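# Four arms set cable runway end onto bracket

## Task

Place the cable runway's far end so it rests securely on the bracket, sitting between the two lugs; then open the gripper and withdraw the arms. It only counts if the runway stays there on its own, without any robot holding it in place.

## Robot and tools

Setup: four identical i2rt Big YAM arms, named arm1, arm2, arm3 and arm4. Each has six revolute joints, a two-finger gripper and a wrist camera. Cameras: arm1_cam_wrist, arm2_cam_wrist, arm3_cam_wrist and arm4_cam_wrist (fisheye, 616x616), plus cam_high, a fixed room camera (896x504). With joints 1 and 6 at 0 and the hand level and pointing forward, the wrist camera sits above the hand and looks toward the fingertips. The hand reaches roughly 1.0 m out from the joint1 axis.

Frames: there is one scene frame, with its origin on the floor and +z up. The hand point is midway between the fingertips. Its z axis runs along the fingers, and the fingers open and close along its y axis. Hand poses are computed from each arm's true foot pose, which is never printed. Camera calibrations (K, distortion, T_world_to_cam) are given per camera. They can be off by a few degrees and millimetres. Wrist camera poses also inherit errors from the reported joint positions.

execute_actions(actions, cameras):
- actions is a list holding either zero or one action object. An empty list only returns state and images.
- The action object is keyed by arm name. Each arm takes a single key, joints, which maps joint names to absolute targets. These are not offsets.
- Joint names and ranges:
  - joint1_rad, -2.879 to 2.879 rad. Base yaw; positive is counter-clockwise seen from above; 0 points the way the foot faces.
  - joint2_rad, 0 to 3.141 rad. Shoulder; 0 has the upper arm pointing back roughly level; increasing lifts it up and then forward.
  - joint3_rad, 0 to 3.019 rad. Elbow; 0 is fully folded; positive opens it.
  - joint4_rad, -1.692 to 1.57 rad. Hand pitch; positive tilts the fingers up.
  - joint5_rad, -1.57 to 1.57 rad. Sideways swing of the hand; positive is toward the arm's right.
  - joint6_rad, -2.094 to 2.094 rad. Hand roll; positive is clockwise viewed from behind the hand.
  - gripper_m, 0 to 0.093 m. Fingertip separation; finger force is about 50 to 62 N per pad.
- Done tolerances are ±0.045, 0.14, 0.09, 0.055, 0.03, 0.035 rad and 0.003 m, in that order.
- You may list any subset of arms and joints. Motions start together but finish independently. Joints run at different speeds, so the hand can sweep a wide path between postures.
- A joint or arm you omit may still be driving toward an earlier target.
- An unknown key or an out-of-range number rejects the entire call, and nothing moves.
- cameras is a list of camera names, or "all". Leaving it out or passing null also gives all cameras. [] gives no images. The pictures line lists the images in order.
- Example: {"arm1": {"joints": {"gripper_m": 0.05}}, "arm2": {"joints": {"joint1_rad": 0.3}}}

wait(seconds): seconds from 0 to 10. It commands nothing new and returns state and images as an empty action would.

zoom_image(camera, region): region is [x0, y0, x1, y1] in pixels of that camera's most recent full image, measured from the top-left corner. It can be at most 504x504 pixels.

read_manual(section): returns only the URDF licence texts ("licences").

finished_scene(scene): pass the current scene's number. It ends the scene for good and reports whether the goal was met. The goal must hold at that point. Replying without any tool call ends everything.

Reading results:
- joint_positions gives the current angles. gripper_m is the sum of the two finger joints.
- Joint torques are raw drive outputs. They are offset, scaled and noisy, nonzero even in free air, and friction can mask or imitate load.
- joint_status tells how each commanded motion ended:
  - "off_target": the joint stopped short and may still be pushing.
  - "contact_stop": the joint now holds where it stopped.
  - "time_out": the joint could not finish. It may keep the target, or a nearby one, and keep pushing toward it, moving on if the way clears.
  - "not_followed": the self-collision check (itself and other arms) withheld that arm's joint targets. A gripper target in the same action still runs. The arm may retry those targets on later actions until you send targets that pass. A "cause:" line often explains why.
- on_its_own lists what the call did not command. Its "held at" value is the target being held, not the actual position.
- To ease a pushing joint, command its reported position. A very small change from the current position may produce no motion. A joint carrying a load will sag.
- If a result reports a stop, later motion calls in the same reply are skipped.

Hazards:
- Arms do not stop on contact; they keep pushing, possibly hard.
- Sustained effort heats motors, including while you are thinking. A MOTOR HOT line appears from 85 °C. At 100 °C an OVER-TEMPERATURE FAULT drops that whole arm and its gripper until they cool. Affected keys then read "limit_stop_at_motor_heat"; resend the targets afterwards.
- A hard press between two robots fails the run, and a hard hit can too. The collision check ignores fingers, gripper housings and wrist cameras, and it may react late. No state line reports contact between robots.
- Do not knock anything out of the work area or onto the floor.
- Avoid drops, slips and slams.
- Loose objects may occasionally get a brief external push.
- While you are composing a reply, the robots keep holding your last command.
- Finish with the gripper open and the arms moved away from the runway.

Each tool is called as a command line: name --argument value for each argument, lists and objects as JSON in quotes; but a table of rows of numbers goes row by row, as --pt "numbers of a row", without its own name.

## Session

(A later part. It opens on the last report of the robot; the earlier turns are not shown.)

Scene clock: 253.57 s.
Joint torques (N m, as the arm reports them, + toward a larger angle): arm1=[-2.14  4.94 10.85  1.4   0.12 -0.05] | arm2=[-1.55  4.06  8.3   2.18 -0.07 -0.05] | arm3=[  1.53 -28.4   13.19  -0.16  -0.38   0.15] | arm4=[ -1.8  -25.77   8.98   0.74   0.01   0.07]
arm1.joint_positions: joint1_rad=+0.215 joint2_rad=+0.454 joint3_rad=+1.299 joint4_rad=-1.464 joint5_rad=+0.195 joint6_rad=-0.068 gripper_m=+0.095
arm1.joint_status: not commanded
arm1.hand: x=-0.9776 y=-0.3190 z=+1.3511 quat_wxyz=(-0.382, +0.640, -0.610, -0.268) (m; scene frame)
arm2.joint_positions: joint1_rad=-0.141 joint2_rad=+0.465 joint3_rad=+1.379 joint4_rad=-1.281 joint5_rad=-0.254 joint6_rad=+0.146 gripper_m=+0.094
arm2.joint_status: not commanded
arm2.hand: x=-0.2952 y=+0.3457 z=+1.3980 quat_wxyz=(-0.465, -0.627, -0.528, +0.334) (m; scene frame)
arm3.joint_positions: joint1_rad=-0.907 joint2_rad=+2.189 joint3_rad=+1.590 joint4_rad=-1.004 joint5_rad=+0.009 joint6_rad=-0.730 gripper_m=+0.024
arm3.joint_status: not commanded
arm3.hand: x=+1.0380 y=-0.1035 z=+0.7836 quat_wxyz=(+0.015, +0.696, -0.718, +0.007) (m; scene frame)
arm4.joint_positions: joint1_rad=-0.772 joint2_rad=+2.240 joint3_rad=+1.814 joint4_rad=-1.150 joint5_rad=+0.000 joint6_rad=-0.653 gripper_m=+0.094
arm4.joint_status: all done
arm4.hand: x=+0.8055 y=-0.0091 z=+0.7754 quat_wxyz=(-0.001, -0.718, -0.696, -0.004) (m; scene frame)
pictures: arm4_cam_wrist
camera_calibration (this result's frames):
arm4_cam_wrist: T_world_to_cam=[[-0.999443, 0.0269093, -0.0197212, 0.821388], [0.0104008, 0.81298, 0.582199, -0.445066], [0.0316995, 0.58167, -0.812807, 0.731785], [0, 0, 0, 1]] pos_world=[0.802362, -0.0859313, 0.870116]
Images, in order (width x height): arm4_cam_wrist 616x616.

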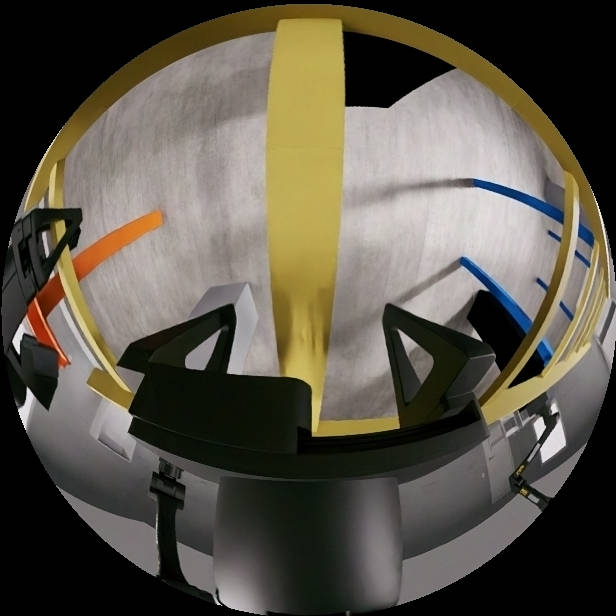

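execute_actions --actions '[{"arm4":{"joints":{"gripper_m":0.0}}}]' --cameras '[]'

execute_actions --actions '[{"arm4":{"joints":{"joint2_rad":2.16,"joint3_rad":1.87}}}]' --cameras '[]'

execute_actions --actions '[{"arm3":{"joints":{"gripper_m":0.093}}}]' --cameras '["arm4_cam_wrist","cam_high"]'

Scene clock: 263.30 s.
Joint torques (N m, as the arm reports them, + toward a larger angle): arm1=[-2.14  4.84 10.86  1.36  0.11 -0.04] | arm2=[-1.56  4.1   8.31  2.17 -0.08 -0.05] | arm3=[  1.46 -28.57  13.19  -0.19  -0.31   0.14] | arm4=[ -1.54 -25.96   9.15   0.94   0.11  -0.08]
arm1.joint_positions: joint1_rad=+0.215 joint2_rad=+0.454 joint3_rad=+1.299 joint4_rad=-1.464 joint5_rad=+0.195 joint6_rad=-0.068 gripper_m=+0.095
arm1.joint_status: not commanded
arm1.hand: x=-0.9776 y=-0.3190 z=+1.3511 quat_wxyz=(-0.382, +0.640, -0.610, -0.268) (m; scene frame)
arm2.joint_positions: joint1_rad=-0.141 joint2_rad=+0.465 joint3_rad=+1.379 joint4_rad=-1.281 joint5_rad=-0.254 joint6_rad=+0.146 gripper_m=+0.094
arm2.joint_status: not commanded
arm2.hand: x=-0.2952 y=+0.3457 z=+1.3980 quat_wxyz=(-0.465, -0.627, -0.528, +0.334) (m; scene frame)
arm3.joint_positions: joint1_rad=-0.905 joint2_rad=+2.189 joint3_rad=+1.590 joint4_rad=-1.006 joint5_rad=+0.007 joint6_rad=-0.728 gripper_m=+0.024
arm3.joint_status: not commanded
arm3.hand: x=+1.0366 y=-0.1028 z=+0.7836 quat_wxyz=(+0.016, +0.696, -0.718, +0.006) (m; scene frame)
arm4.joint_positions: joint1_rad=-0.771 joint2_rad=+2.239 joint3_rad=+1.813 joint4_rad=-1.153 joint5_rad=-0.003 joint6_rad=-0.638 gripper_m=+0.024
arm4.joint_status: gripper_m off_target (ended at +0.024, target +0.000)
arm4.hand: x=+0.8069 y=-0.0088 z=+0.7753 quat_wxyz=(-0.002, -0.722, -0.691, -0.006) (m; scene frame)
pictures: none
No camera images: the call's "cameras" was empty. Leave "cameras" out to get every camera's image.

Scene clock: 263.90 s.
Joint torques (N m, as the arm reports them, + toward a larger angle): arm1=[-2.16  4.92 10.84  1.38  0.11 -0.05] | arm2=[-1.53  4.04  8.3   2.18 -0.08 -0.04] | arm3=[  1.41 -28.76  13.19   0.04  -0.3    0.14] | arm4=[ -1.6  -31.92  11.93   0.78   0.1   -0.08]
arm1.joint_positions: joint1_rad=+0.215 joint2_rad=+0.454 joint3_rad=+1.299 joint4_rad=-1.464 joint5_rad=+0.195 joint6_rad=-0.068 gripper_m=+0.095
arm1.joint_status: not commanded
arm1.hand: x=-0.9776 y=-0.3190 z=+1.3511 quat_wxyz=(-0.382, +0.640, -0.610, -0.268) (m; scene frame)
arm2.joint_positions: joint1_rad=-0.141 joint2_rad=+0.465 joint3_rad=+1.379 joint4_rad=-1.281 joint5_rad=-0.254 joint6_rad=+0.146 gripper_m=+0.094
arm2.joint_status: not commanded
arm2.hand: x=-0.2952 y=+0.3457 z=+1.3980 quat_wxyz=(-0.465, -0.627, -0.528, +0.334) (m; scene frame)
arm3.joint_positions: joint1_rad=-0.905 joint2_rad=+2.189 joint3_rad=+1.590 joint4_rad=-1.008 joint5_rad=+0.007 joint6_rad=-0.728 gripper_m=+0.024
arm3.joint_status: not commanded
arm3.hand: x=+1.0364 y=-0.1031 z=+0.7837 quat_wxyz=(+0.016, +0.696, -0.718, +0.006) (m; scene frame)
arm4.joint_positions: joint1_rad=-0.771 joint2_rad=+2.234 joint3_rad=+1.813 joint4_rad=-1.153 joint5_rad=-0.003 joint6_rad=-0.638 gripper_m=+0.024
arm4.joint_status: all done
arm4.hand: x=+0.8064 y=-0.0094 z=+0.7784 quat_wxyz=(-0.003, -0.722, -0.691, -0.003) (m; scene frame)
pictures: none
No camera images: the call's "cameras" was empty. Leave "cameras" out to get every camera's image.

Scene clock: 264.70 s.
Joint torques (N m, as the arm reports them, + toward a larger angle): arm1=[-2.19  4.7  10.85  1.37  0.12 -0.04] | arm2=[-1.6   4.09  8.31  2.18 -0.07 -0.04] | arm3=[  0.6  -24.26  12.     0.08  -0.17   0.14] | arm4=[ -1.59 -33.98  11.85   0.05  -0.11  -0.1 ]
arm1.joint_positions: joint1_rad=+0.215 joint2_rad=+0.454 joint3_rad=+1.299 joint4_rad=-1.464 joint5_rad=+0.195 joint6_rad=-0.068 gripper_m=+0.095
arm1.joint_status: not commanded
arm1.hand: x=-0.9776 y=-0.3190 z=+1.3511 quat_wxyz=(-0.382, +0.640, -0.610, -0.268) (m; scene frame)
arm2.joint_positions: joint1_rad=-0.141 joint2_rad=+0.465 joint3_rad=+1.379 joint4_rad=-1.281 joint5_rad=-0.254 joint6_rad=+0.146 gripper_m=+0.094
arm2.joint_status: not commanded
arm2.hand: x=-0.2952 y=+0.3457 z=+1.3980 quat_wxyz=(-0.465, -0.627, -0.528, +0.334) (m; scene frame)
arm3.joint_positions: joint1_rad=-0.895 joint2_rad=+2.148 joint3_rad=+1.607 joint4_rad=-1.008 joint5_rad=+0.004 joint6_rad=-0.728 gripper_m=+0.093
arm3.joint_status: all done
arm3.hand: x=+1.0419 y=-0.0880 z=+0.8131 quat_wxyz=(-0.012, +0.700, -0.715, +0.003) (m; scene frame)
arm4.joint_positions: joint1_rad=-0.771 joint2_rad=+2.259 joint3_rad=+1.813 joint4_rad=-1.131 joint5_rad=+0.003 joint6_rad=-0.638 gripper_m=+0.024
arm4.joint_status: not commanded
arm4.hand: x=+0.8047 y=-0.0100 z=+0.7629 quat_wxyz=(+0.000, -0.722, -0.691, -0.004) (m; scene frame)
pictures: arm4_cam_wrist, cam_high
camera_calibration (this result's frames):
arm4_cam_wrist: T_world_to_cam=[[-0.999028, 0.0402769, -0.0179058, 0.818812], [0.0222225, 0.811069, 0.584528, -0.448274], [0.0380658, 0.583562, -0.811176, 0.715829], [0, 0, 0, 1]] pos_world=[0.800729, -0.0871283, 0.857354]
Images, in order (width x height): arm4_cam_wrist 616x616, cam_high 896x504.

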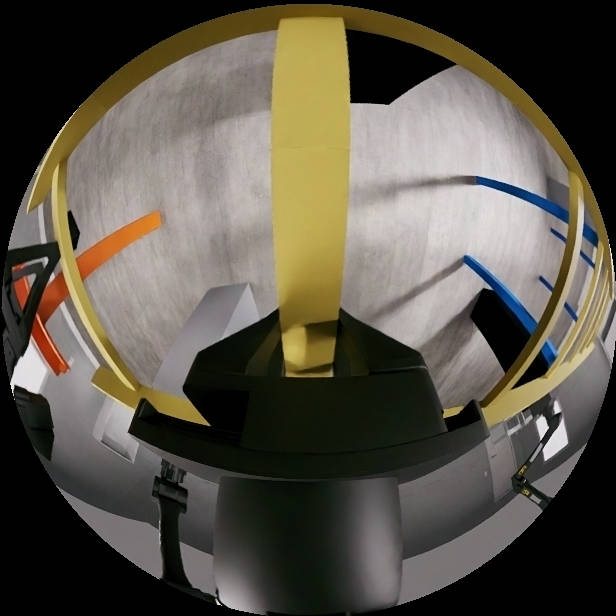

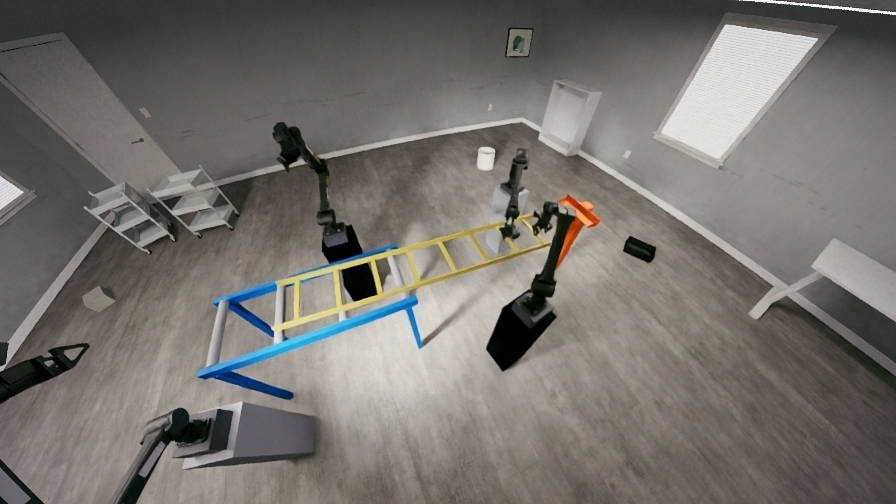

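execute_actions --actions '[{"arm3":{"joints":{"joint2_rad":1.85}},"arm4":{"joints":{"joint2_rad":2.10,"joint3_rad":1.89,"joint4_rad":-1.16}}}]' --cameras '[]'

Scene clock: 290.40 s.
Joint torques (N m, as the arm reports them, + toward a larger angle): arm1=[-2.18  4.77 10.82  1.4   0.11 -0.04] | arm2=[-1.59  4.05  8.3   2.19 -0.07 -0.04] | arm3=[  0.69 -17.4   12.07   0.67  -0.16   0.16] | arm4=[ -1.68 -37.99  13.29  -0.28  -0.02  -0.08]
arm1.joint_positions: joint1_rad=+0.215 joint2_rad=+0.454 joint3_rad=+1.299 joint4_rad=-1.464 joint5_rad=+0.195 joint6_rad=-0.068 gripper_m=+0.095
arm1.joint_status: not commanded
arm1.hand: x=-0.9776 y=-0.3190 z=+1.3511 quat_wxyz=(-0.382, +0.640, -0.610, -0.268) (m; scene frame)
arm2.joint_positions: joint1_rad=-0.141 joint2_rad=+0.465 joint3_rad=+1.379 joint4_rad=-1.281 joint5_rad=-0.254 joint6_rad=+0.146 gripper_m=+0.094
arm2.joint_status: not commanded
arm2.hand: x=-0.2952 y=+0.3457 z=+1.3980 quat_wxyz=(-0.465, -0.627, -0.528, +0.334) (m; scene frame)
arm3.joint_positions: joint1_rad=-0.895 joint2_rad=+1.813 joint3_rad=+1.630 joint4_rad=-1.008 joint5_rad=+0.003 joint6_rad=-0.728 gripper_m=+0.093
arm3.joint_status: all done
arm3.hand: x=+1.0594 y=-0.0678 z=+1.0288 quat_wxyz=(-0.190, +0.687, -0.701, -0.005) (m; scene frame)
arm4.joint_positions: joint1_rad=-0.771 joint2_rad=+2.244 joint3_rad=+1.813 joint4_rad=-1.141 joint5_rad=+0.000 joint6_rad=-0.638 gripper_m=+0.024
arm4.joint_status: joint2_rad time_out (moved -0.015 of -0.159); the others done
arm4.on_its_own: joint2_rad reads +2.244 and still pushes toward +2.100 since a time_out
arm4.hand: x=+0.8051 y=-0.0101 z=+0.7723 quat_wxyz=(-0.001, -0.722, -0.691, -0.002) (m; scene frame)
pictures: none
No camera images: the call's "cameras" was empty. Leave "cameras" out to get every camera's image.

execute_actions --actions '[{"arm3":{"joints":{"joint2_rad":1.1,"joint3_rad":0.87,"joint4_rad":-1.32,"joint6_rad":0.127}}}]' --cameras '[]'

execute_actions --actions '[{"arm3":{"joints":{"joint1_rad":-0.045,"joint2_rad":1.35,"joint3_rad":1.08,"joint4_rad":-1.28,"joint6_rad":0.135}}}]' --cameras '["arm3_cam_wrist"]'

Scene clock: 313.17 s.
Joint torques (N m, as the arm reports them, + toward a larger angle): arm1=[-2.26  4.96 10.86  1.41  0.13 -0.04] | arm2=[-1.56  4.07  8.31  2.16 -0.07 -0.05] | arm3=[ 0.75 -6.76 10.62  0.01 -0.08  0.13] | arm4=[ -1.7  -37.81  13.31  -0.31  -0.02  -0.07]
arm1.joint_positions: joint1_rad=+0.215 joint2_rad=+0.454 joint3_rad=+1.299 joint4_rad=-1.464 joint5_rad=+0.195 joint6_rad=-0.068 gripper_m=+0.095
arm1.joint_status: not commanded
arm1.hand: x=-0.9776 y=-0.3190 z=+1.3511 quat_wxyz=(-0.382, +0.640, -0.610, -0.268) (m; scene frame)
arm2.joint_positions: joint1_rad=-0.141 joint2_rad=+0.465 joint3_rad=+1.379 joint4_rad=-1.281 joint5_rad=-0.254 joint6_rad=+0.146 gripper_m=+0.094
arm2.joint_status: not commanded
arm2.hand: x=-0.2952 y=+0.3457 z=+1.3980 quat_wxyz=(-0.465, -0.627, -0.528, +0.334) (m; scene frame)
arm3.joint_positions: joint1_rad=-0.895 joint2_rad=+1.103 joint3_rad=+0.868 joint4_rad=-1.310 joint5_rad=+0.003 joint6_rad=+0.114 gripper_m=+0.093
arm3.joint_status: all done
arm3.hand: x=+0.8171 y=-0.3285 z=+1.0085 quat_wxyz=(-0.014, +0.346, -0.938, -0.003) (m; scene frame)
arm4.joint_positions: joint1_rad=-0.771 joint2_rad=+2.244 joint3_rad=+1.813 joint4_rad=-1.141 joint5_rad=+0.000 joint6_rad=-0.638 gripper_m=+0.024
arm4.joint_status: not commanded
arm4.on_its_own: joint2_rad reads +2.244 and still pushes toward +2.100 since a time_out
arm4.hand: x=+0.8051 y=-0.0101 z=+0.7723 quat_wxyz=(-0.001, -0.722, -0.691, -0.002) (m; scene frame)
pictures: none
No camera images: the call's "cameras" was empty. Leave "cameras" out to get every camera's image.

Scene clock: 314.53 s.
Joint torques (N m, as the arm reports them, + toward a larger angle): arm1=[-2.16  4.84 10.84  1.4   0.12 -0.04] | arm2=[-1.57  4.13  8.32  2.17 -0.08 -0.04] | arm3=[ 0.15 -9.83 12.7   0.43  0.03  0.14] | arm4=[ -1.83 -37.88  13.32  -0.27  -0.03  -0.08]
arm1.joint_positions: joint1_rad=+0.215 joint2_rad=+0.454 joint3_rad=+1.299 joint4_rad=-1.464 joint5_rad=+0.195 joint6_rad=-0.068 gripper_m=+0.095
arm1.joint_status: not commanded
arm1.hand: x=-0.9776 y=-0.3190 z=+1.3511 quat_wxyz=(-0.382, +0.640, -0.610, -0.268) (m; scene frame)
arm2.joint_positions: joint1_rad=-0.141 joint2_rad=+0.465 joint3_rad=+1.379 joint4_rad=-1.281 joint5_rad=-0.254 joint6_rad=+0.146 gripper_m=+0.094
arm2.joint_status: not commanded
arm2.hand: x=-0.2952 y=+0.3457 z=+1.3980 quat_wxyz=(-0.465, -0.627, -0.528, +0.334) (m; scene frame)
arm3.joint_positions: joint1_rad=-0.051 joint2_rad=+1.341 joint3_rad=+1.051 joint4_rad=-1.284 joint5_rad=+0.001 joint6_rad=+0.124 gripper_m=+0.093
arm3.joint_status: all done
arm3.hand: x=+0.5849 y=-0.1746 z=+1.0023 quat_wxyz=(-0.001, +0.697, -0.717, +0.004) (m; scene frame)
arm4.joint_positions: joint1_rad=-0.771 joint2_rad=+2.244 joint3_rad=+1.813 joint4_rad=-1.141 joint5_rad=+0.000 joint6_rad=-0.638 gripper_m=+0.024
arm4.joint_status: not commanded
arm4.on_its_own: joint2_rad reads +2.244 and still pushes toward +2.100 since a time_out
arm4.hand: x=+0.8051 y=-0.0101 z=+0.7723 quat_wxyz=(-0.001, -0.722, -0.691, -0.002) (m; scene frame)
pictures: arm3_cam_wrist
camera_calibration (this result's frames):
arm3_cam_wrist: T_world_to_cam=[[0.99966, -0.0250735, 0.00708944, -0.594228], [-0.024523, -0.813371, 0.581228, -0.706769], [-0.00880709, -0.581205, -0.81371, 0.839413], [0, 0, 0, 1]] pos_world=[0.584087, -0.101894, 1.09805]
Images, in order (width x height): arm3_cam_wrist 616x616.

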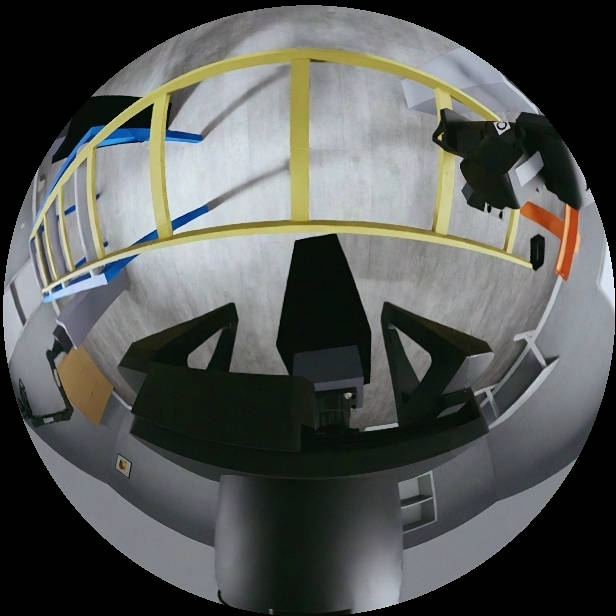

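execute_actions --actions '[{"arm3":{"joints":{"joint1_rad":-0.035,"joint2_rad":1.865,"joint3_rad":1.085,"joint4_rad":-0.76}}}]' --cameras '["arm3_cam_wrist"]'

execute_actions --actions '[{"arm3":{"joints":{"gripper_m":0.0}}}]' --cameras '["arm3_cam_wrist"]'

Scene clock: 320.70 s.
Joint torques (N m, as the arm reports them, + toward a larger angle): arm1=[-2.33  4.92 10.86  1.41  0.12 -0.04] | arm2=[-1.58  4.11  8.3   2.17 -0.07 -0.04] | arm3=[  0.91 -16.37   9.51   0.83   0.02   0.14] | arm4=[ -1.57 -37.97  13.33  -0.27  -0.02  -0.08]
arm1.joint_positions: joint1_rad=+0.215 joint2_rad=+0.454 joint3_rad=+1.299 joint4_rad=-1.464 joint5_rad=+0.195 joint6_rad=-0.068 gripper_m=+0.095
arm1.joint_status: not commanded
arm1.hand: x=-0.9776 y=-0.3190 z=+1.3511 quat_wxyz=(-0.382, +0.640, -0.610, -0.268) (m; scene frame)
arm2.joint_positions: joint1_rad=-0.141 joint2_rad=+0.465 joint3_rad=+1.379 joint4_rad=-1.281 joint5_rad=-0.254 joint6_rad=+0.146 gripper_m=+0.094
arm2.joint_status: not commanded
arm2.hand: x=-0.2952 y=+0.3457 z=+1.3980 quat_wxyz=(-0.465, -0.627, -0.528, +0.334) (m; scene frame)
arm3.joint_positions: joint1_rad=-0.051 joint2_rad=+1.854 joint3_rad=+1.061 joint4_rad=-0.774 joint5_rad=+0.001 joint6_rad=+0.124 gripper_m=+0.093
arm3.joint_status: all done
arm3.hand: x=+0.5768 y=-0.0802 z=+0.7997 quat_wxyz=(-0.003, +0.697, -0.717, +0.001) (m; scene frame)
arm4.joint_positions: joint1_rad=-0.771 joint2_rad=+2.244 joint3_rad=+1.813 joint4_rad=-1.141 joint5_rad=+0.000 joint6_rad=-0.638 gripper_m=+0.024
arm4.joint_status: not commanded
arm4.on_its_own: joint2_rad reads +2.244 and still pushes toward +2.100 since a time_out
arm4.hand: x=+0.8051 y=-0.0101 z=+0.7723 quat_wxyz=(-0.001, -0.722, -0.691, -0.002) (m; scene frame)
pictures: arm3_cam_wrist
camera_calibration (this result's frames):
arm3_cam_wrist: T_world_to_cam=[[0.999666, -0.0250881, 0.00626336, -0.581649], [-0.0241188, -0.817325, 0.575671, -0.508524], [-0.00932329, -0.57563, -0.817657, 0.733204], [0, 0, 0, 1]] pos_world=[0.576026, -0.00816842, 0.895896]
Images, in order (width x height): arm3_cam_wrist 616x616.

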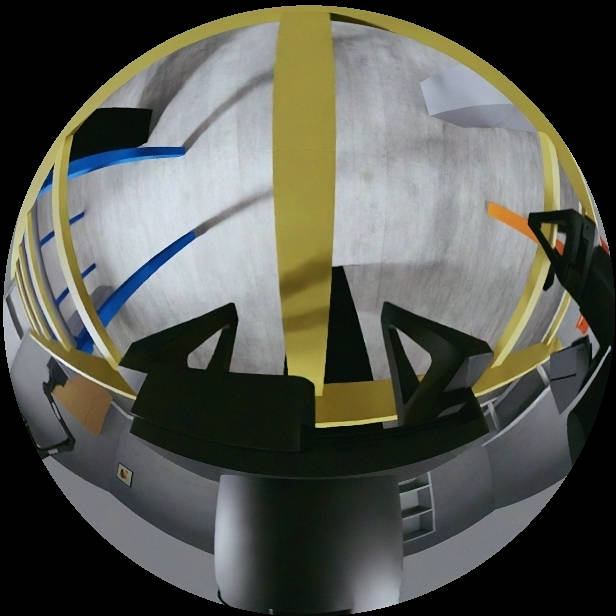

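Scene clock: 321.40 s.
Joint torques (N m, as the arm reports them, + toward a larger angle): arm1=[-2.2   4.79 10.84  1.41  0.11 -0.05] | arm2=[-1.5   4.07  8.29  2.17 -0.07 -0.04] | arm3=[  0.71 -15.95   9.55   0.76   0.23   0.13] | arm4=[ -1.58 -38.01  13.33  -0.26   0.02  -0.08]
arm1.joint_positions: joint1_rad=+0.215 joint2_rad=+0.454 joint3_rad=+1.299 joint4_rad=-1.464 joint5_rad=+0.195 joint6_rad=-0.068 gripper_m=+0.095
arm1.joint_status: not commanded
arm1.hand: x=-0.9776 y=-0.3190 z=+1.3511 quat_wxyz=(-0.382, +0.640, -0.610, -0.268) (m; scene frame)
arm2.joint_positions: joint1_rad=-0.141 joint2_rad=+0.465 joint3_rad=+1.379 joint4_rad=-1.281 joint5_rad=-0.254 joint6_rad=+0.146 gripper_m=+0.094
arm2.joint_status: not commanded
arm2.hand: x=-0.2952 y=+0.3457 z=+1.3980 quat_wxyz=(-0.465, -0.627, -0.528, +0.334) (m; scene frame)
arm3.joint_positions: joint1_rad=-0.049 joint2_rad=+1.854 joint3_rad=+1.061 joint4_rad=-0.772 joint5_rad=-0.004 joint6_rad=+0.126 gripper_m=+0.025
arm3.joint_status: gripper_m off_target (ended at +0.025, target +0.000)
arm3.hand: x=+0.5748 y=-0.0799 z=+0.7997 quat_wxyz=(-0.001, +0.697, -0.717, -0.001) (m; scene frame)
arm4.joint_positions: joint1_rad=-0.771 joint2_rad=+2.244 joint3_rad=+1.813 joint4_rad=-1.143 joint5_rad=+0.000 joint6_rad=-0.638 gripper_m=+0.024
arm4.joint_status: not commanded
arm4.on_its_own: joint2_rad reads +2.244 and still pushes toward +2.100 since a time_out
arm4.hand: x=+0.8054 y=-0.0099 z=+0.7723 quat_wxyz=(-0.001, -0.722, -0.691, -0.003) (m; scene frame)
pictures: arm3_cam_wrist
camera_calibration (this result's frames):
arm3_cam_wrist: T_world_to_cam=[[0.999704, -0.0243064, 0.00110196, -0.575529], [-0.0205257, -0.818156, 0.57463, -0.509636], [-0.0130656, -0.574483, -0.818413, 0.73619], [0, 0, 0, 1]] pos_world=[0.574516, -0.00802198, 0.895994]
Images, in order (width x height): arm3_cam_wrist 616x616.

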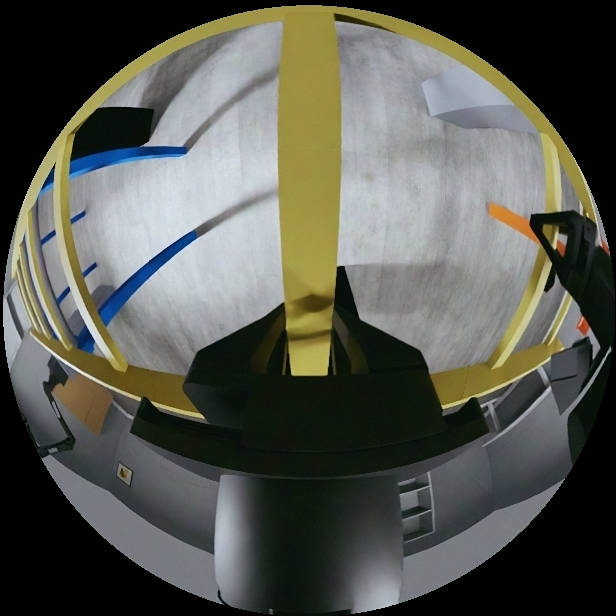

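execute_actions --actions '[{"arm3":{"joints":{"joint1_rad":-0.348,"joint2_rad":1.775,"joint3_rad":1.183,"joint4_rad":-0.82,"joint6_rad":-0.18}},"arm4":{"joints":{"joint1_rad":-0.586,"joint2_rad":1.905,"joint3_rad":1.528,"joint4_rad":-1.014,"joint6_rad":-0.46}}}]' --cameras '[]'

Scene clock: 343.03 s.
Joint torques (N m, as the arm reports them, + toward a larger angle): arm1=[-2.15  5.02 10.85  1.4   0.12 -0.04] | arm2=[-1.58  4.05  8.31  2.17 -0.08 -0.04] | arm3=[ -0.38 -23.21  16.01   0.02  -0.4    0.06] | arm4=[ -1.29 -31.68  11.59  -0.05   0.04  -0.15]
arm1.joint_positions: joint1_rad=+0.215 joint2_rad=+0.454 joint3_rad=+1.299 joint4_rad=-1.464 joint5_rad=+0.195 joint6_rad=-0.068 gripper_m=+0.095
arm1.joint_status: not commanded
arm1.hand: x=-0.9776 y=-0.3190 z=+1.3511 quat_wxyz=(-0.382, +0.640, -0.610, -0.268) (m; scene frame)
arm2.joint_positions: joint1_rad=-0.141 joint2_rad=+0.465 joint3_rad=+1.379 joint4_rad=-1.281 joint5_rad=-0.254 joint6_rad=+0.146 gripper_m=+0.094
arm2.joint_status: not commanded
arm2.hand: x=-0.2952 y=+0.3457 z=+1.3980 quat_wxyz=(-0.465, -0.627, -0.528, +0.334) (m; scene frame)
arm3.joint_positions: joint1_rad=-0.347 joint2_rad=+1.839 joint3_rad=+1.093 joint4_rad=-0.811 joint5_rad=+0.010 joint6_rad=-0.181 gripper_m=+0.025
arm3.joint_status: all done
arm3.hand: x=+0.7164 y=-0.0783 z=+0.8159 quat_wxyz=(-0.010, +0.700, -0.714, +0.002) (m; scene frame)
arm4.joint_positions: joint1_rad=-0.583 joint2_rad=+2.021 joint3_rad=+1.469 joint4_rad=-1.000 joint5_rad=+0.000 joint6_rad=-0.452 gripper_m=+0.024
arm4.joint_status: all done
arm4.hand: x=+0.9455 y=-0.0083 z=+0.7899 quat_wxyz=(-0.004, -0.722, -0.692, +0.008) (m; scene frame)
pictures: none
No camera images: the call's "cameras" was empty. Leave "cameras" out to get every camera's image.

execute_actions --actions '[{"arm3":{"joints":{"joint1_rad":-0.575,"joint2_rad":1.81,"joint3_rad":1.37,"joint4_rad":-0.93,"joint6_rad":-0.42}},"arm4":{"joints":{"joint1_rad":-0.381,"joint2_rad":1.74,"joint3_rad":1.335,"joint4_rad":-0.975,"joint6_rad":-0.265}}}]' --cameras '["arm3_cam_wrist","arm4_cam_wrist","cam_high"]'

Scene clock: 354.33 s.
Joint torques (N m, as the arm reports them, + toward a larger angle): arm1=[-2.13  4.9  10.79  1.42  0.12 -0.05] | arm2=[-1.49  4.06  8.3   2.16 -0.07 -0.04] | arm3=[ -0.08 -27.12  17.85  -0.01  -0.61   0.09] | arm4=[ -0.82 -27.39  11.88   0.27   0.19  -0.04]
arm1.joint_positions: joint1_rad=+0.215 joint2_rad=+0.454 joint3_rad=+1.299 joint4_rad=-1.464 joint5_rad=+0.195 joint6_rad=-0.068 gripper_m=+0.095
arm1.joint_status: not commanded
arm1.hand: x=-0.9776 y=-0.3190 z=+1.3511 quat_wxyz=(-0.382, +0.640, -0.610, -0.268) (m; scene frame)
arm2.joint_positions: joint1_rad=-0.141 joint2_rad=+0.465 joint3_rad=+1.379 joint4_rad=-1.281 joint5_rad=-0.254 joint6_rad=+0.146 gripper_m=+0.094
arm2.joint_status: not commanded
arm2.hand: x=-0.2952 y=+0.3457 z=+1.3980 quat_wxyz=(-0.465, -0.627, -0.528, +0.334) (m; scene frame)
arm3.joint_positions: joint1_rad=-0.578 joint2_rad=+1.894 joint3_rad=+1.270 joint4_rad=-0.920 joint5_rad=+0.015 joint6_rad=-0.425 gripper_m=+0.025
arm3.joint_status: joint3_rad time_out (moved +0.177 of +0.277); the others done
arm3.on_its_own: joint3_rad reads +1.270 and still pushes toward +1.370 since a time_out
arm3.hand: x=+0.8417 y=-0.0664 z=+0.8429 quat_wxyz=(-0.016, +0.704, -0.710, +0.004) (m; scene frame)
arm4.joint_positions: joint1_rad=-0.384 joint2_rad=+1.845 joint3_rad=+1.270 joint4_rad=-0.971 joint5_rad=-0.005 joint6_rad=-0.267 gripper_m=+0.024
arm4.joint_status: all done
arm4.hand: x=+1.0697 y=+0.0057 z=+0.8179 quat_wxyz=(-0.009, -0.717, -0.697, +0.009) (m; scene frame)
pictures: arm3_cam_wrist, arm4_cam_wrist, cam_high
camera_calibration (this result's frames):
arm3_cam_wrist: T_world_to_cam=[[0.999538, -0.0045026, 0.0300544, -0.86497], [-0.0206783, -0.825488, 0.56404, -0.509359], [0.0222699, -0.564401, -0.8252, 0.759473], [0, 0, 0, 1]] pos_world=[0.837124, 0.00428359, 0.940013]
arm4_cam_wrist: T_world_to_cam=[[-0.999591, 0.0249827, -0.0139027, 1.08131], [0.0129768, 0.82974, 0.558, -0.467636], [0.025476, 0.557591, -0.829725, 0.769988], [0, 0, 0, 1]] pos_world=[1.06732, -0.068337, 0.914852]
Images, in order (width x height): arm3_cam_wrist 616x616, arm4_cam_wrist 616x616, cam_high 896x504.

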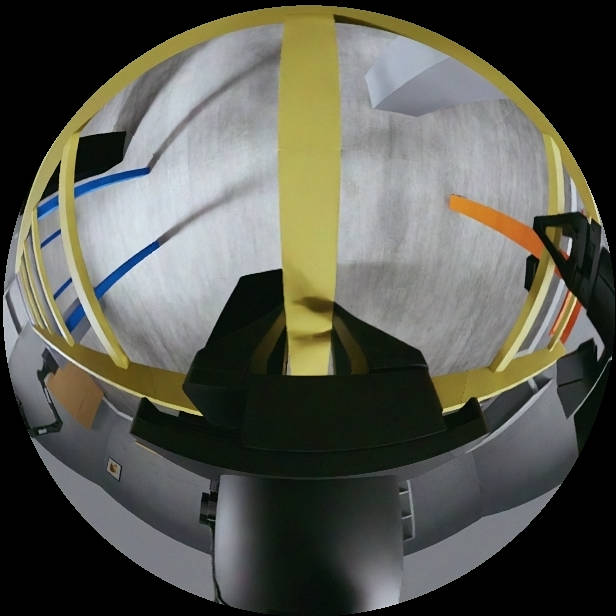

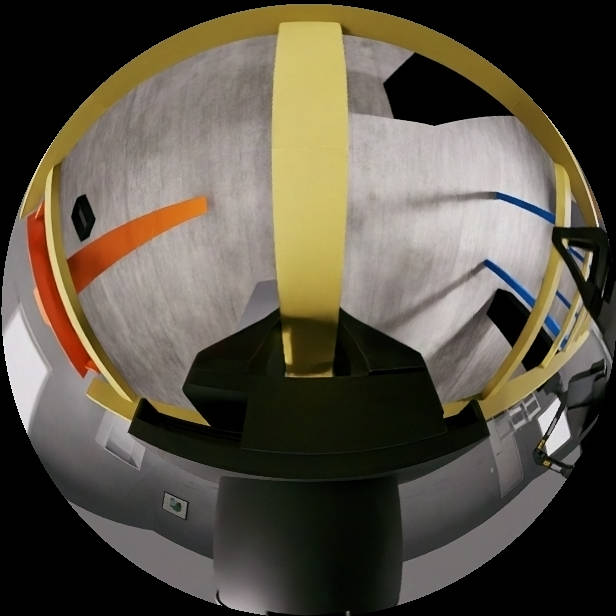

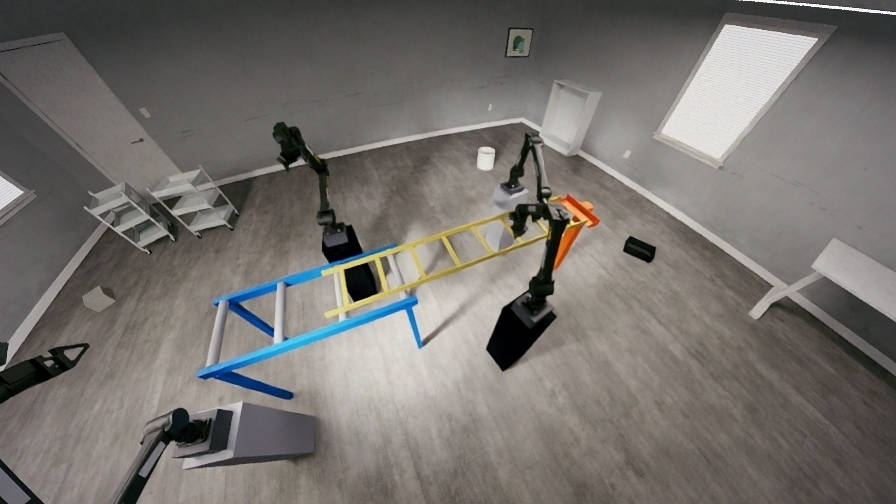

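execute_actions --actions '[{"arm3":{"joints":{"joint1_rad":-0.72,"joint2_rad":1.934,"joint3_rad":1.53,"joint4_rad":-1.0,"joint6_rad":-0.57}},"arm4":{"joints":{"joint1_rad":-0.206,"joint2_rad":1.732,"joint3_rad":1.272,"joint4_rad":-0.95,"joint6_rad":-0.09}}}]' --cameras '["arm4_cam_wrist","cam_high"]'

zoom_image --camera "arm4_cam_wrist" --region '[0, 150, 200, 420]'

zoom_image --camera "cam_high" --region '[530, 175, 630, 250]'

Scene clock: 370.83 s.
Joint torques (N m, as the arm reports them, + toward a larger angle): arm1=[-2.06  4.95 10.85  1.41  0.11 -0.04] | arm2=[-1.53  4.06  8.32  2.18 -0.07 -0.04] | arm3=[  0.77 -29.99  16.84  -0.23  -0.59   0.15] | arm4=[ -1.85 -26.21  11.91   0.     0.19  -0.15]
arm1.joint_positions: joint1_rad=+0.215 joint2_rad=+0.454 joint3_rad=+1.299 joint4_rad=-1.464 joint5_rad=+0.195 joint6_rad=-0.068 gripper_m=+0.095
arm1.joint_status: not commanded
arm1.hand: x=-0.9776 y=-0.3190 z=+1.3511 quat_wxyz=(-0.382, +0.640, -0.610, -0.268) (m; scene frame)
arm2.joint_positions: joint1_rad=-0.141 joint2_rad=+0.465 joint3_rad=+1.379 joint4_rad=-1.281 joint5_rad=-0.254 joint6_rad=+0.146 gripper_m=+0.094
arm2.joint_status: not commanded
arm2.hand: x=-0.2952 y=+0.3457 z=+1.3980 quat_wxyz=(-0.465, -0.627, -0.528, +0.334) (m; scene frame)
arm3.joint_positions: joint1_rad=-0.733 joint2_rad=+2.021 joint3_rad=+1.443 joint4_rad=-0.982 joint5_rad=+0.014 joint6_rad=-0.582 gripper_m=+0.025
arm3.joint_status: all done
arm3.hand: x=+0.9382 y=-0.0667 z=+0.8317 quat_wxyz=(-0.008, +0.705, -0.709, +0.008) (m; scene frame)
arm4.joint_positions: joint1_rad=-0.196 joint2_rad=+1.832 joint3_rad=+1.203 joint4_rad=-0.939 joint5_rad=-0.003 joint6_rad=-0.081 gripper_m=+0.024
arm4.joint_status: all done
arm4.hand: x=+1.1673 y=+0.0079 z=+0.8033 quat_wxyz=(-0.004, -0.716, -0.698, -0.001) (m; scene frame)
pictures: arm4_cam_wrist, cam_high
camera_calibration (this result's frames):
arm4_cam_wrist: T_world_to_cam=[[-0.999556, 0.0226043, -0.0194168, 1.18305], [0.00729005, 0.817293, 0.576176, -0.470387], [0.0288933, 0.575779, -0.817095, 0.73991], [0, 0, 0, 1]] pos_world=[1.16457, -0.0683228, 0.898574]
Images, in order (width x height): arm4_cam_wrist 616x616, cam_high 896x504.

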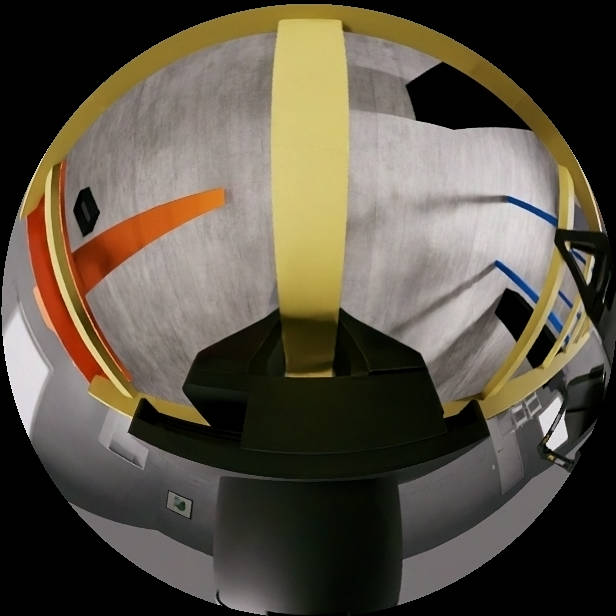

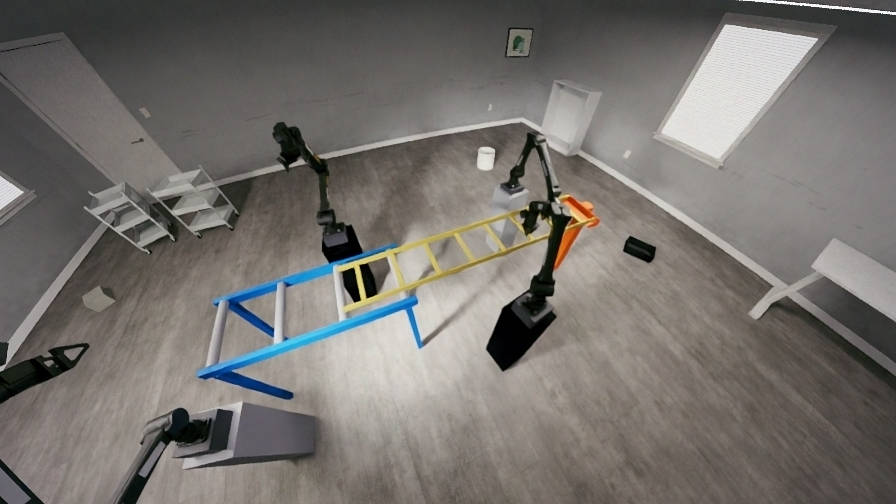

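Region (0, 150, 200, 420) of arm4_cam_wrist's 616x616 image, scaled by 1.867, with more detail than that image has; it fills the left 373 columns of this view, and the rest is white.

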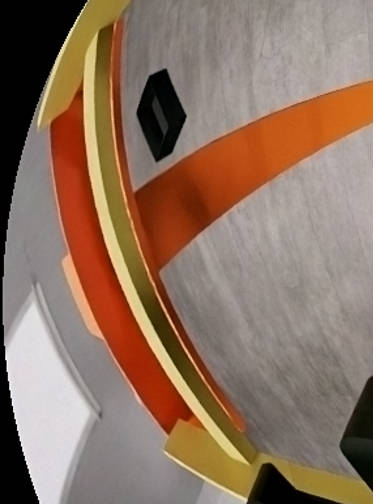

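Region (530, 175, 630, 250) of cam_high's 896x504 image, scaled by 5.040, with more detail than that image has; it fills the top 378 rows of this view, and the rest is white.

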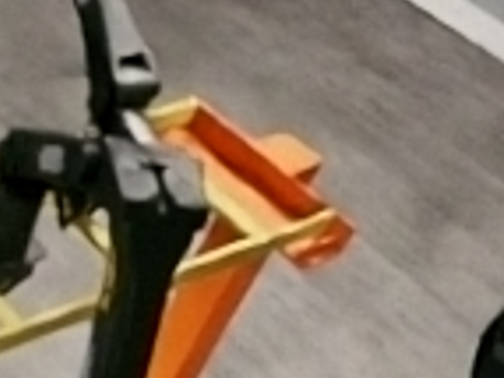

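execute_actions --actions '[{"arm3":{"joints":{"joint1_rad":-0.75,"joint2_rad":1.94,"joint3_rad":1.49,"joint4_rad":-0.965,"joint6_rad":-0.59}},"arm4":{"joints":{"joint1_rad":-0.185,"joint2_rad":1.80,"joint3_rad":1.31,"joint4_rad":-0.93,"joint6_rad":-0.065}}}]' --cameras '["arm4_cam_wrist","cam_high"]'

zoom_image --camera "arm4_cam_wrist" --region '[0, 150, 200, 420]'

zoom_image --camera "cam_high" --region '[530, 175, 630, 250]'

Scene clock: 400.07 s.
Joint torques (N m, as the arm reports them, + toward a larger angle): arm1=[-2.15  4.89 10.83  1.36  0.12 -0.05] | arm2=[-1.54  4.07  8.32  2.17 -0.07 -0.05] | arm3=[ -1.47 -29.45  14.04   0.49  -0.44  -0.01] | arm4=[ -0.4  -22.74  13.85   0.5   -0.02   0.07]
arm1.joint_positions: joint1_rad=+0.215 joint2_rad=+0.454 joint3_rad=+1.299 joint4_rad=-1.464 joint5_rad=+0.195 joint6_rad=-0.068 gripper_m=+0.095
arm1.joint_status: not commanded
arm1.hand: x=-0.9776 y=-0.3190 z=+1.3511 quat_wxyz=(-0.382, +0.640, -0.610, -0.268) (m; scene frame)
arm2.joint_positions: joint1_rad=-0.141 joint2_rad=+0.465 joint3_rad=+1.379 joint4_rad=-1.281 joint5_rad=-0.254 joint6_rad=+0.146 gripper_m=+0.094
arm2.joint_status: not commanded
arm2.hand: x=-0.2952 y=+0.3457 z=+1.3980 quat_wxyz=(-0.465, -0.627, -0.528, +0.334) (m; scene frame)
arm3.joint_positions: joint1_rad=-0.735 joint2_rad=+2.024 joint3_rad=+1.432 joint4_rad=-0.970 joint5_rad=+0.010 joint6_rad=-0.582 gripper_m=+0.025
arm3.joint_status: all done
arm3.hand: x=+0.9373 y=-0.0691 z=+0.8264 quat_wxyz=(-0.006, +0.705, -0.709, +0.006) (m; scene frame)
arm4.joint_positions: joint1_rad=-0.196 joint2_rad=+1.856 joint3_rad=+1.213 joint4_rad=-0.931 joint5_rad=+0.002 joint6_rad=-0.078 gripper_m=+0.024
arm4.joint_status: joint3_rad time_out (moved +0.010 of +0.107); the others done
arm4.on_its_own: joint3_rad reads +1.213 and still pushes toward +1.310 since a time_out
arm4.hand: x=+1.1661 y=+0.0046 z=+0.7946 quat_wxyz=(+0.001, -0.717, -0.697, -0.002) (m; scene frame)
pictures: arm4_cam_wrist, cam_high
camera_calibration (this result's frames):
arm4_cam_wrist: T_world_to_cam=[[-0.999561, 0.0257519, -0.0146615, 1.17792], [0.0124055, 0.812971, 0.582172, -0.473417], [0.0269115, 0.581735, -0.812933, 0.733723], [0, 0, 0, 1]] pos_world=[1.16353, -0.0722911, 0.889348]
Images, in order (width x height): arm4_cam_wrist 616x616, cam_high 896x504.

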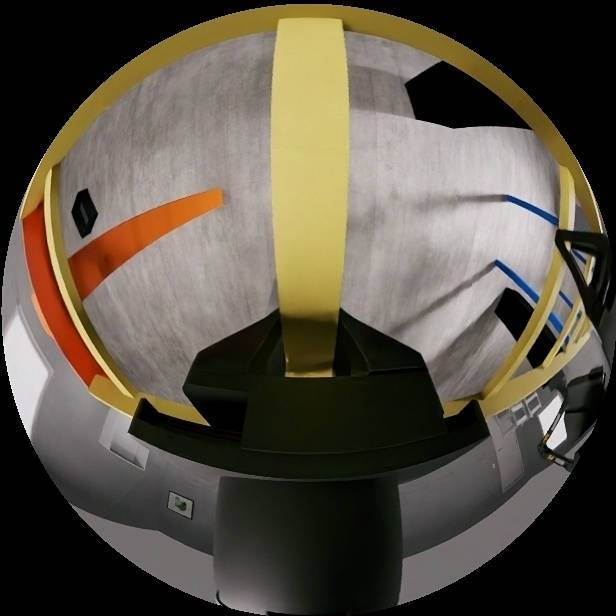

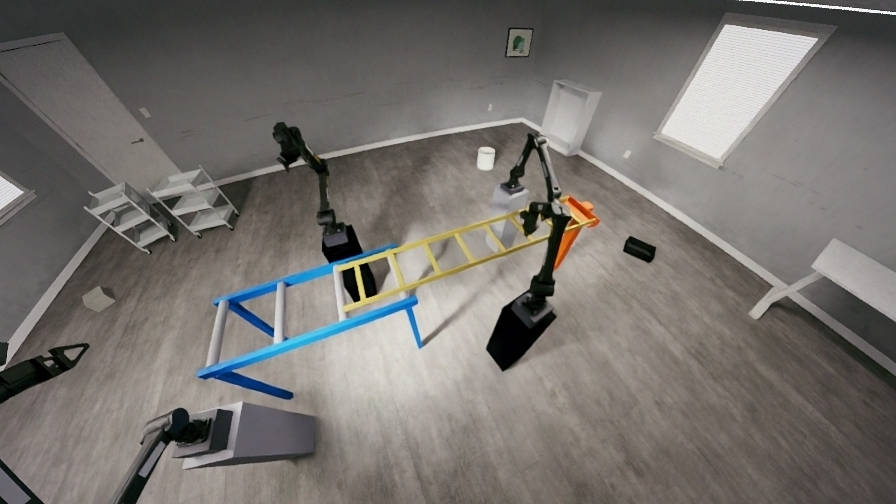

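Region (0, 150, 200, 420) of arm4_cam_wrist's 616x616 image, scaled by 1.867, with more detail than that image has; it fills the left 373 columns of this view, and the rest is white.

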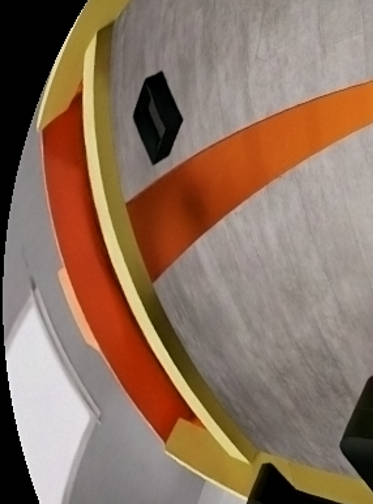

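Region (530, 175, 630, 250) of cam_high's 896x504 image, scaled by 5.040, with more detail than that image has; it fills the top 378 rows of this view, and the rest is white.

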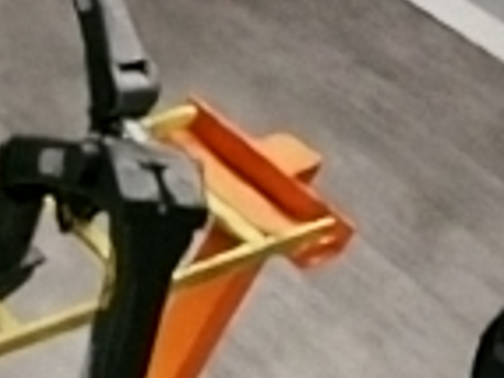

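execute_actions --actions '[{"arm3":{"joints":{"joint1_rad":-0.79,"joint2_rad":1.93,"joint3_rad":1.48,"joint4_rad":-0.975,"joint6_rad":-0.60}},"arm4":{"joints":{"joint1_rad":-0.155,"joint2_rad":1.80,"joint3_rad":1.30,"joint4_rad":-0.90,"joint6_rad":-0.03}}}]' --cameras '["arm4_cam_wrist","cam_high"]'

zoom_image --camera "cam_high" --region '[530, 175, 630, 250]'

Scene clock: 410.53 s.
Joint torques (N m, as the arm reports them, + toward a larger angle): arm1=[-2.17  4.91 10.83  1.36  0.12 -0.04] | arm2=[-1.51  4.08  8.32  2.17 -0.07 -0.04] | arm3=[ -3.54 -30.41  13.41  -0.2   -0.08  -0.03] | arm4=[  0.68 -23.04  13.16   1.2   -0.15   0.26]
arm1.joint_positions: joint1_rad=+0.215 joint2_rad=+0.454 joint3_rad=+1.299 joint4_rad=-1.464 joint5_rad=+0.195 joint6_rad=-0.068 gripper_m=+0.095
arm1.joint_status: not commanded
arm1.hand: x=-0.9776 y=-0.3190 z=+1.3511 quat_wxyz=(-0.382, +0.640, -0.610, -0.268) (m; scene frame)
arm2.joint_positions: joint1_rad=-0.141 joint2_rad=+0.465 joint3_rad=+1.379 joint4_rad=-1.281 joint5_rad=-0.254 joint6_rad=+0.146 gripper_m=+0.094
arm2.joint_status: not commanded
arm2.hand: x=-0.2952 y=+0.3457 z=+1.3980 quat_wxyz=(-0.465, -0.627, -0.528, +0.334) (m; scene frame)
arm3.joint_positions: joint1_rad=-0.749 joint2_rad=+2.024 joint3_rad=+1.429 joint4_rad=-0.961 joint5_rad=+0.002 joint6_rad=-0.591 gripper_m=+0.025
arm3.joint_status: all done
arm3.hand: x=+0.9429 y=-0.0717 z=+0.8255 quat_wxyz=(-0.009, +0.703, -0.711, +0.002) (m; scene frame)
arm4.joint_positions: joint1_rad=-0.183 joint2_rad=+1.858 joint3_rad=+1.213 joint4_rad=-0.920 joint5_rad=+0.005 joint6_rad=-0.062 gripper_m=+0.024
arm4.joint_status: all done
arm4.hand: x=+1.1715 y=+0.0016 z=+0.7939 quat_wxyz=(-0.001, -0.719, -0.695, +0.002) (m; scene frame)
pictures: arm4_cam_wrist, cam_high
camera_calibration (this result's frames):
arm4_cam_wrist: T_world_to_cam=[[-0.99952, 0.0291093, -0.0105793, 1.18012], [0.0177381, 0.818016, 0.574922, -0.471134], [0.0253896, 0.574458, -0.81814, 0.740676], [0, 0, 0, 1]] pos_world=[1.16911, -0.0744447, 0.889327]
Images, in order (width x height): arm4_cam_wrist 616x616, cam_high 896x504.

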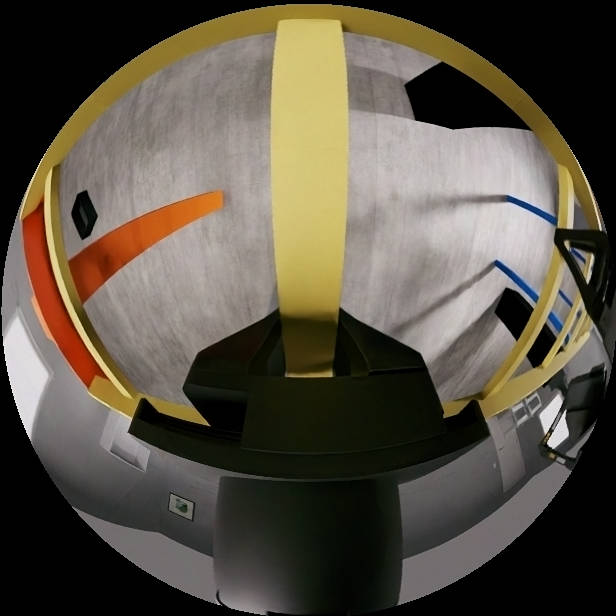

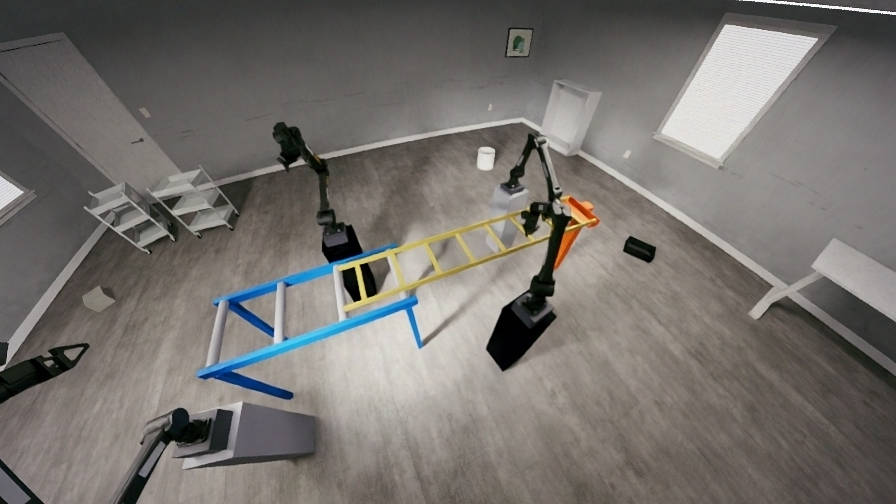

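Region (530, 175, 630, 250) of cam_high's 896x504 image, scaled by 5.040, with more detail than that image has; it fills the top 378 rows of this view, and the rest is white.

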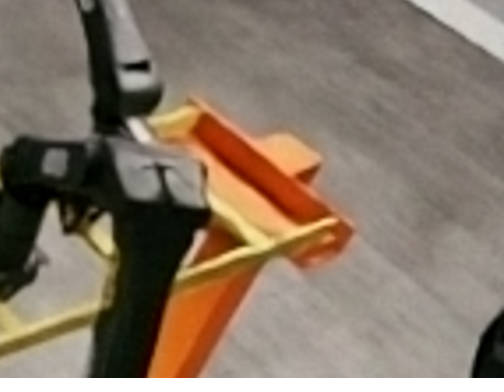

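execute_actions --actions '[{"arm3":{"joints":{"joint2_rad":1.99,"joint3_rad":1.46}},"arm4":{"joints":{"joint2_rad":1.85,"joint3_rad":1.29}}}]' --cameras '["arm4_cam_wrist","cam_high"]'

zoom_image --camera "cam_high" --region '[530, 175, 630, 250]'

Scene clock: 416.90 s.
Joint torques (N m, as the arm reports them, + toward a larger angle): arm1=[-2.03  4.87 10.83  1.39  0.12 -0.04] | arm2=[-1.52  4.07  8.32  2.18 -0.07 -0.04] | arm3=[ -3.4  -27.46  11.4   -0.74   0.11  -0.02] | arm4=[  0.65 -22.33  12.21   0.56  -0.32   0.25]
arm1.joint_positions: joint1_rad=+0.215 joint2_rad=+0.454 joint3_rad=+1.299 joint4_rad=-1.464 joint5_rad=+0.195 joint6_rad=-0.068 gripper_m=+0.095
arm1.joint_status: not commanded
arm1.hand: x=-0.9776 y=-0.3190 z=+1.3511 quat_wxyz=(-0.382, +0.640, -0.610, -0.268) (m; scene frame)
arm2.joint_positions: joint1_rad=-0.141 joint2_rad=+0.465 joint3_rad=+1.379 joint4_rad=-1.281 joint5_rad=-0.254 joint6_rad=+0.146 gripper_m=+0.094
arm2.joint_status: not commanded
arm2.hand: x=-0.2952 y=+0.3457 z=+1.3980 quat_wxyz=(-0.465, -0.627, -0.528, +0.334) (m; scene frame)
arm3.joint_positions: joint1_rad=-0.750 joint2_rad=+2.051 joint3_rad=+1.429 joint4_rad=-0.946 joint5_rad=-0.003 joint6_rad=-0.592 gripper_m=+0.025
arm3.joint_status: all done
arm3.hand: x=+0.9423 y=-0.0724 z=+0.8107 quat_wxyz=(-0.002, +0.703, -0.711, +0.000) (m; scene frame)
arm4.joint_positions: joint1_rad=-0.181 joint2_rad=+1.894 joint3_rad=+1.213 joint4_rad=-0.905 joint5_rad=+0.010 joint6_rad=-0.060 gripper_m=+0.024
arm4.joint_status: all done
arm4.hand: x=+1.1717 y=+0.0029 z=+0.7766 quat_wxyz=(+0.007, -0.719, -0.695, -0.004) (m; scene frame)
pictures: arm4_cam_wrist, cam_high
camera_calibration (this result's frames):
arm4_cam_wrist: T_world_to_cam=[[-0.999532, 0.0295837, -0.00772671, 1.17793], [0.0192662, 0.805599, 0.592148, -0.477376], [0.0237425, 0.591722, -0.805792, 0.718011], [0, 0, 0, 1]] pos_world=[1.16953, -0.0751362, 0.870346]
Images, in order (width x height): arm4_cam_wrist 616x616, cam_high 896x504.

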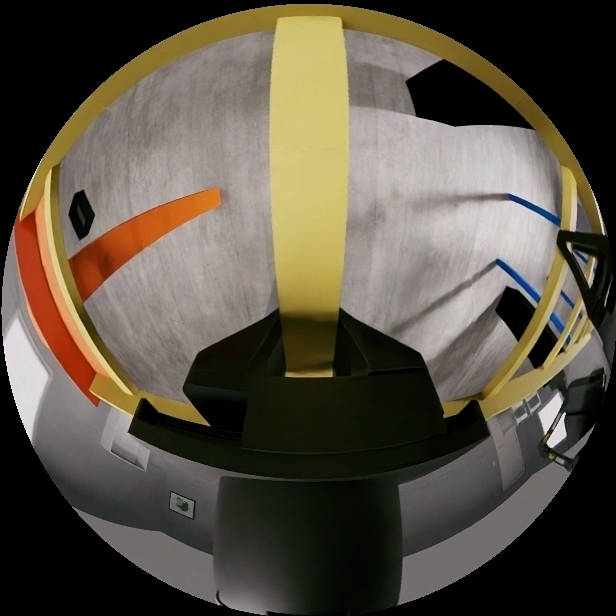

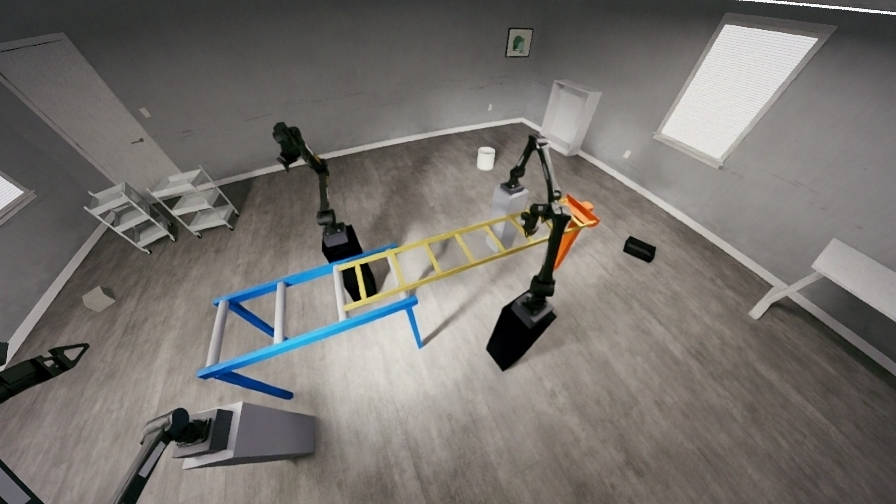

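Region (530, 175, 630, 250) of cam_high's 896x504 image, scaled by 5.040, with more detail than that image has; it fills the top 378 rows of this view, and the rest is white.

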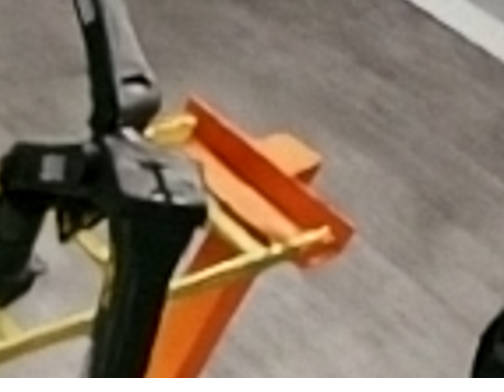

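zoom_image --camera "arm4_cam_wrist" --region '[0, 170, 160, 420]'

Region (0, 170, 160, 420) of arm4_cam_wrist's 616x616 image, scaled by 2.016, with more detail than that image has; it fills the left 323 columns of this view, and the rest is white.

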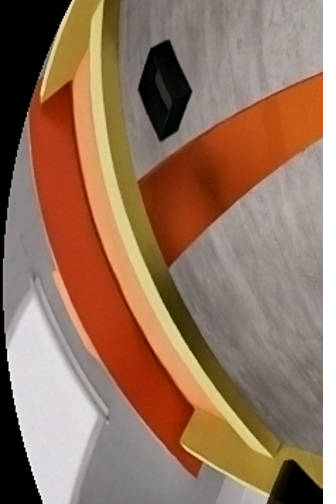

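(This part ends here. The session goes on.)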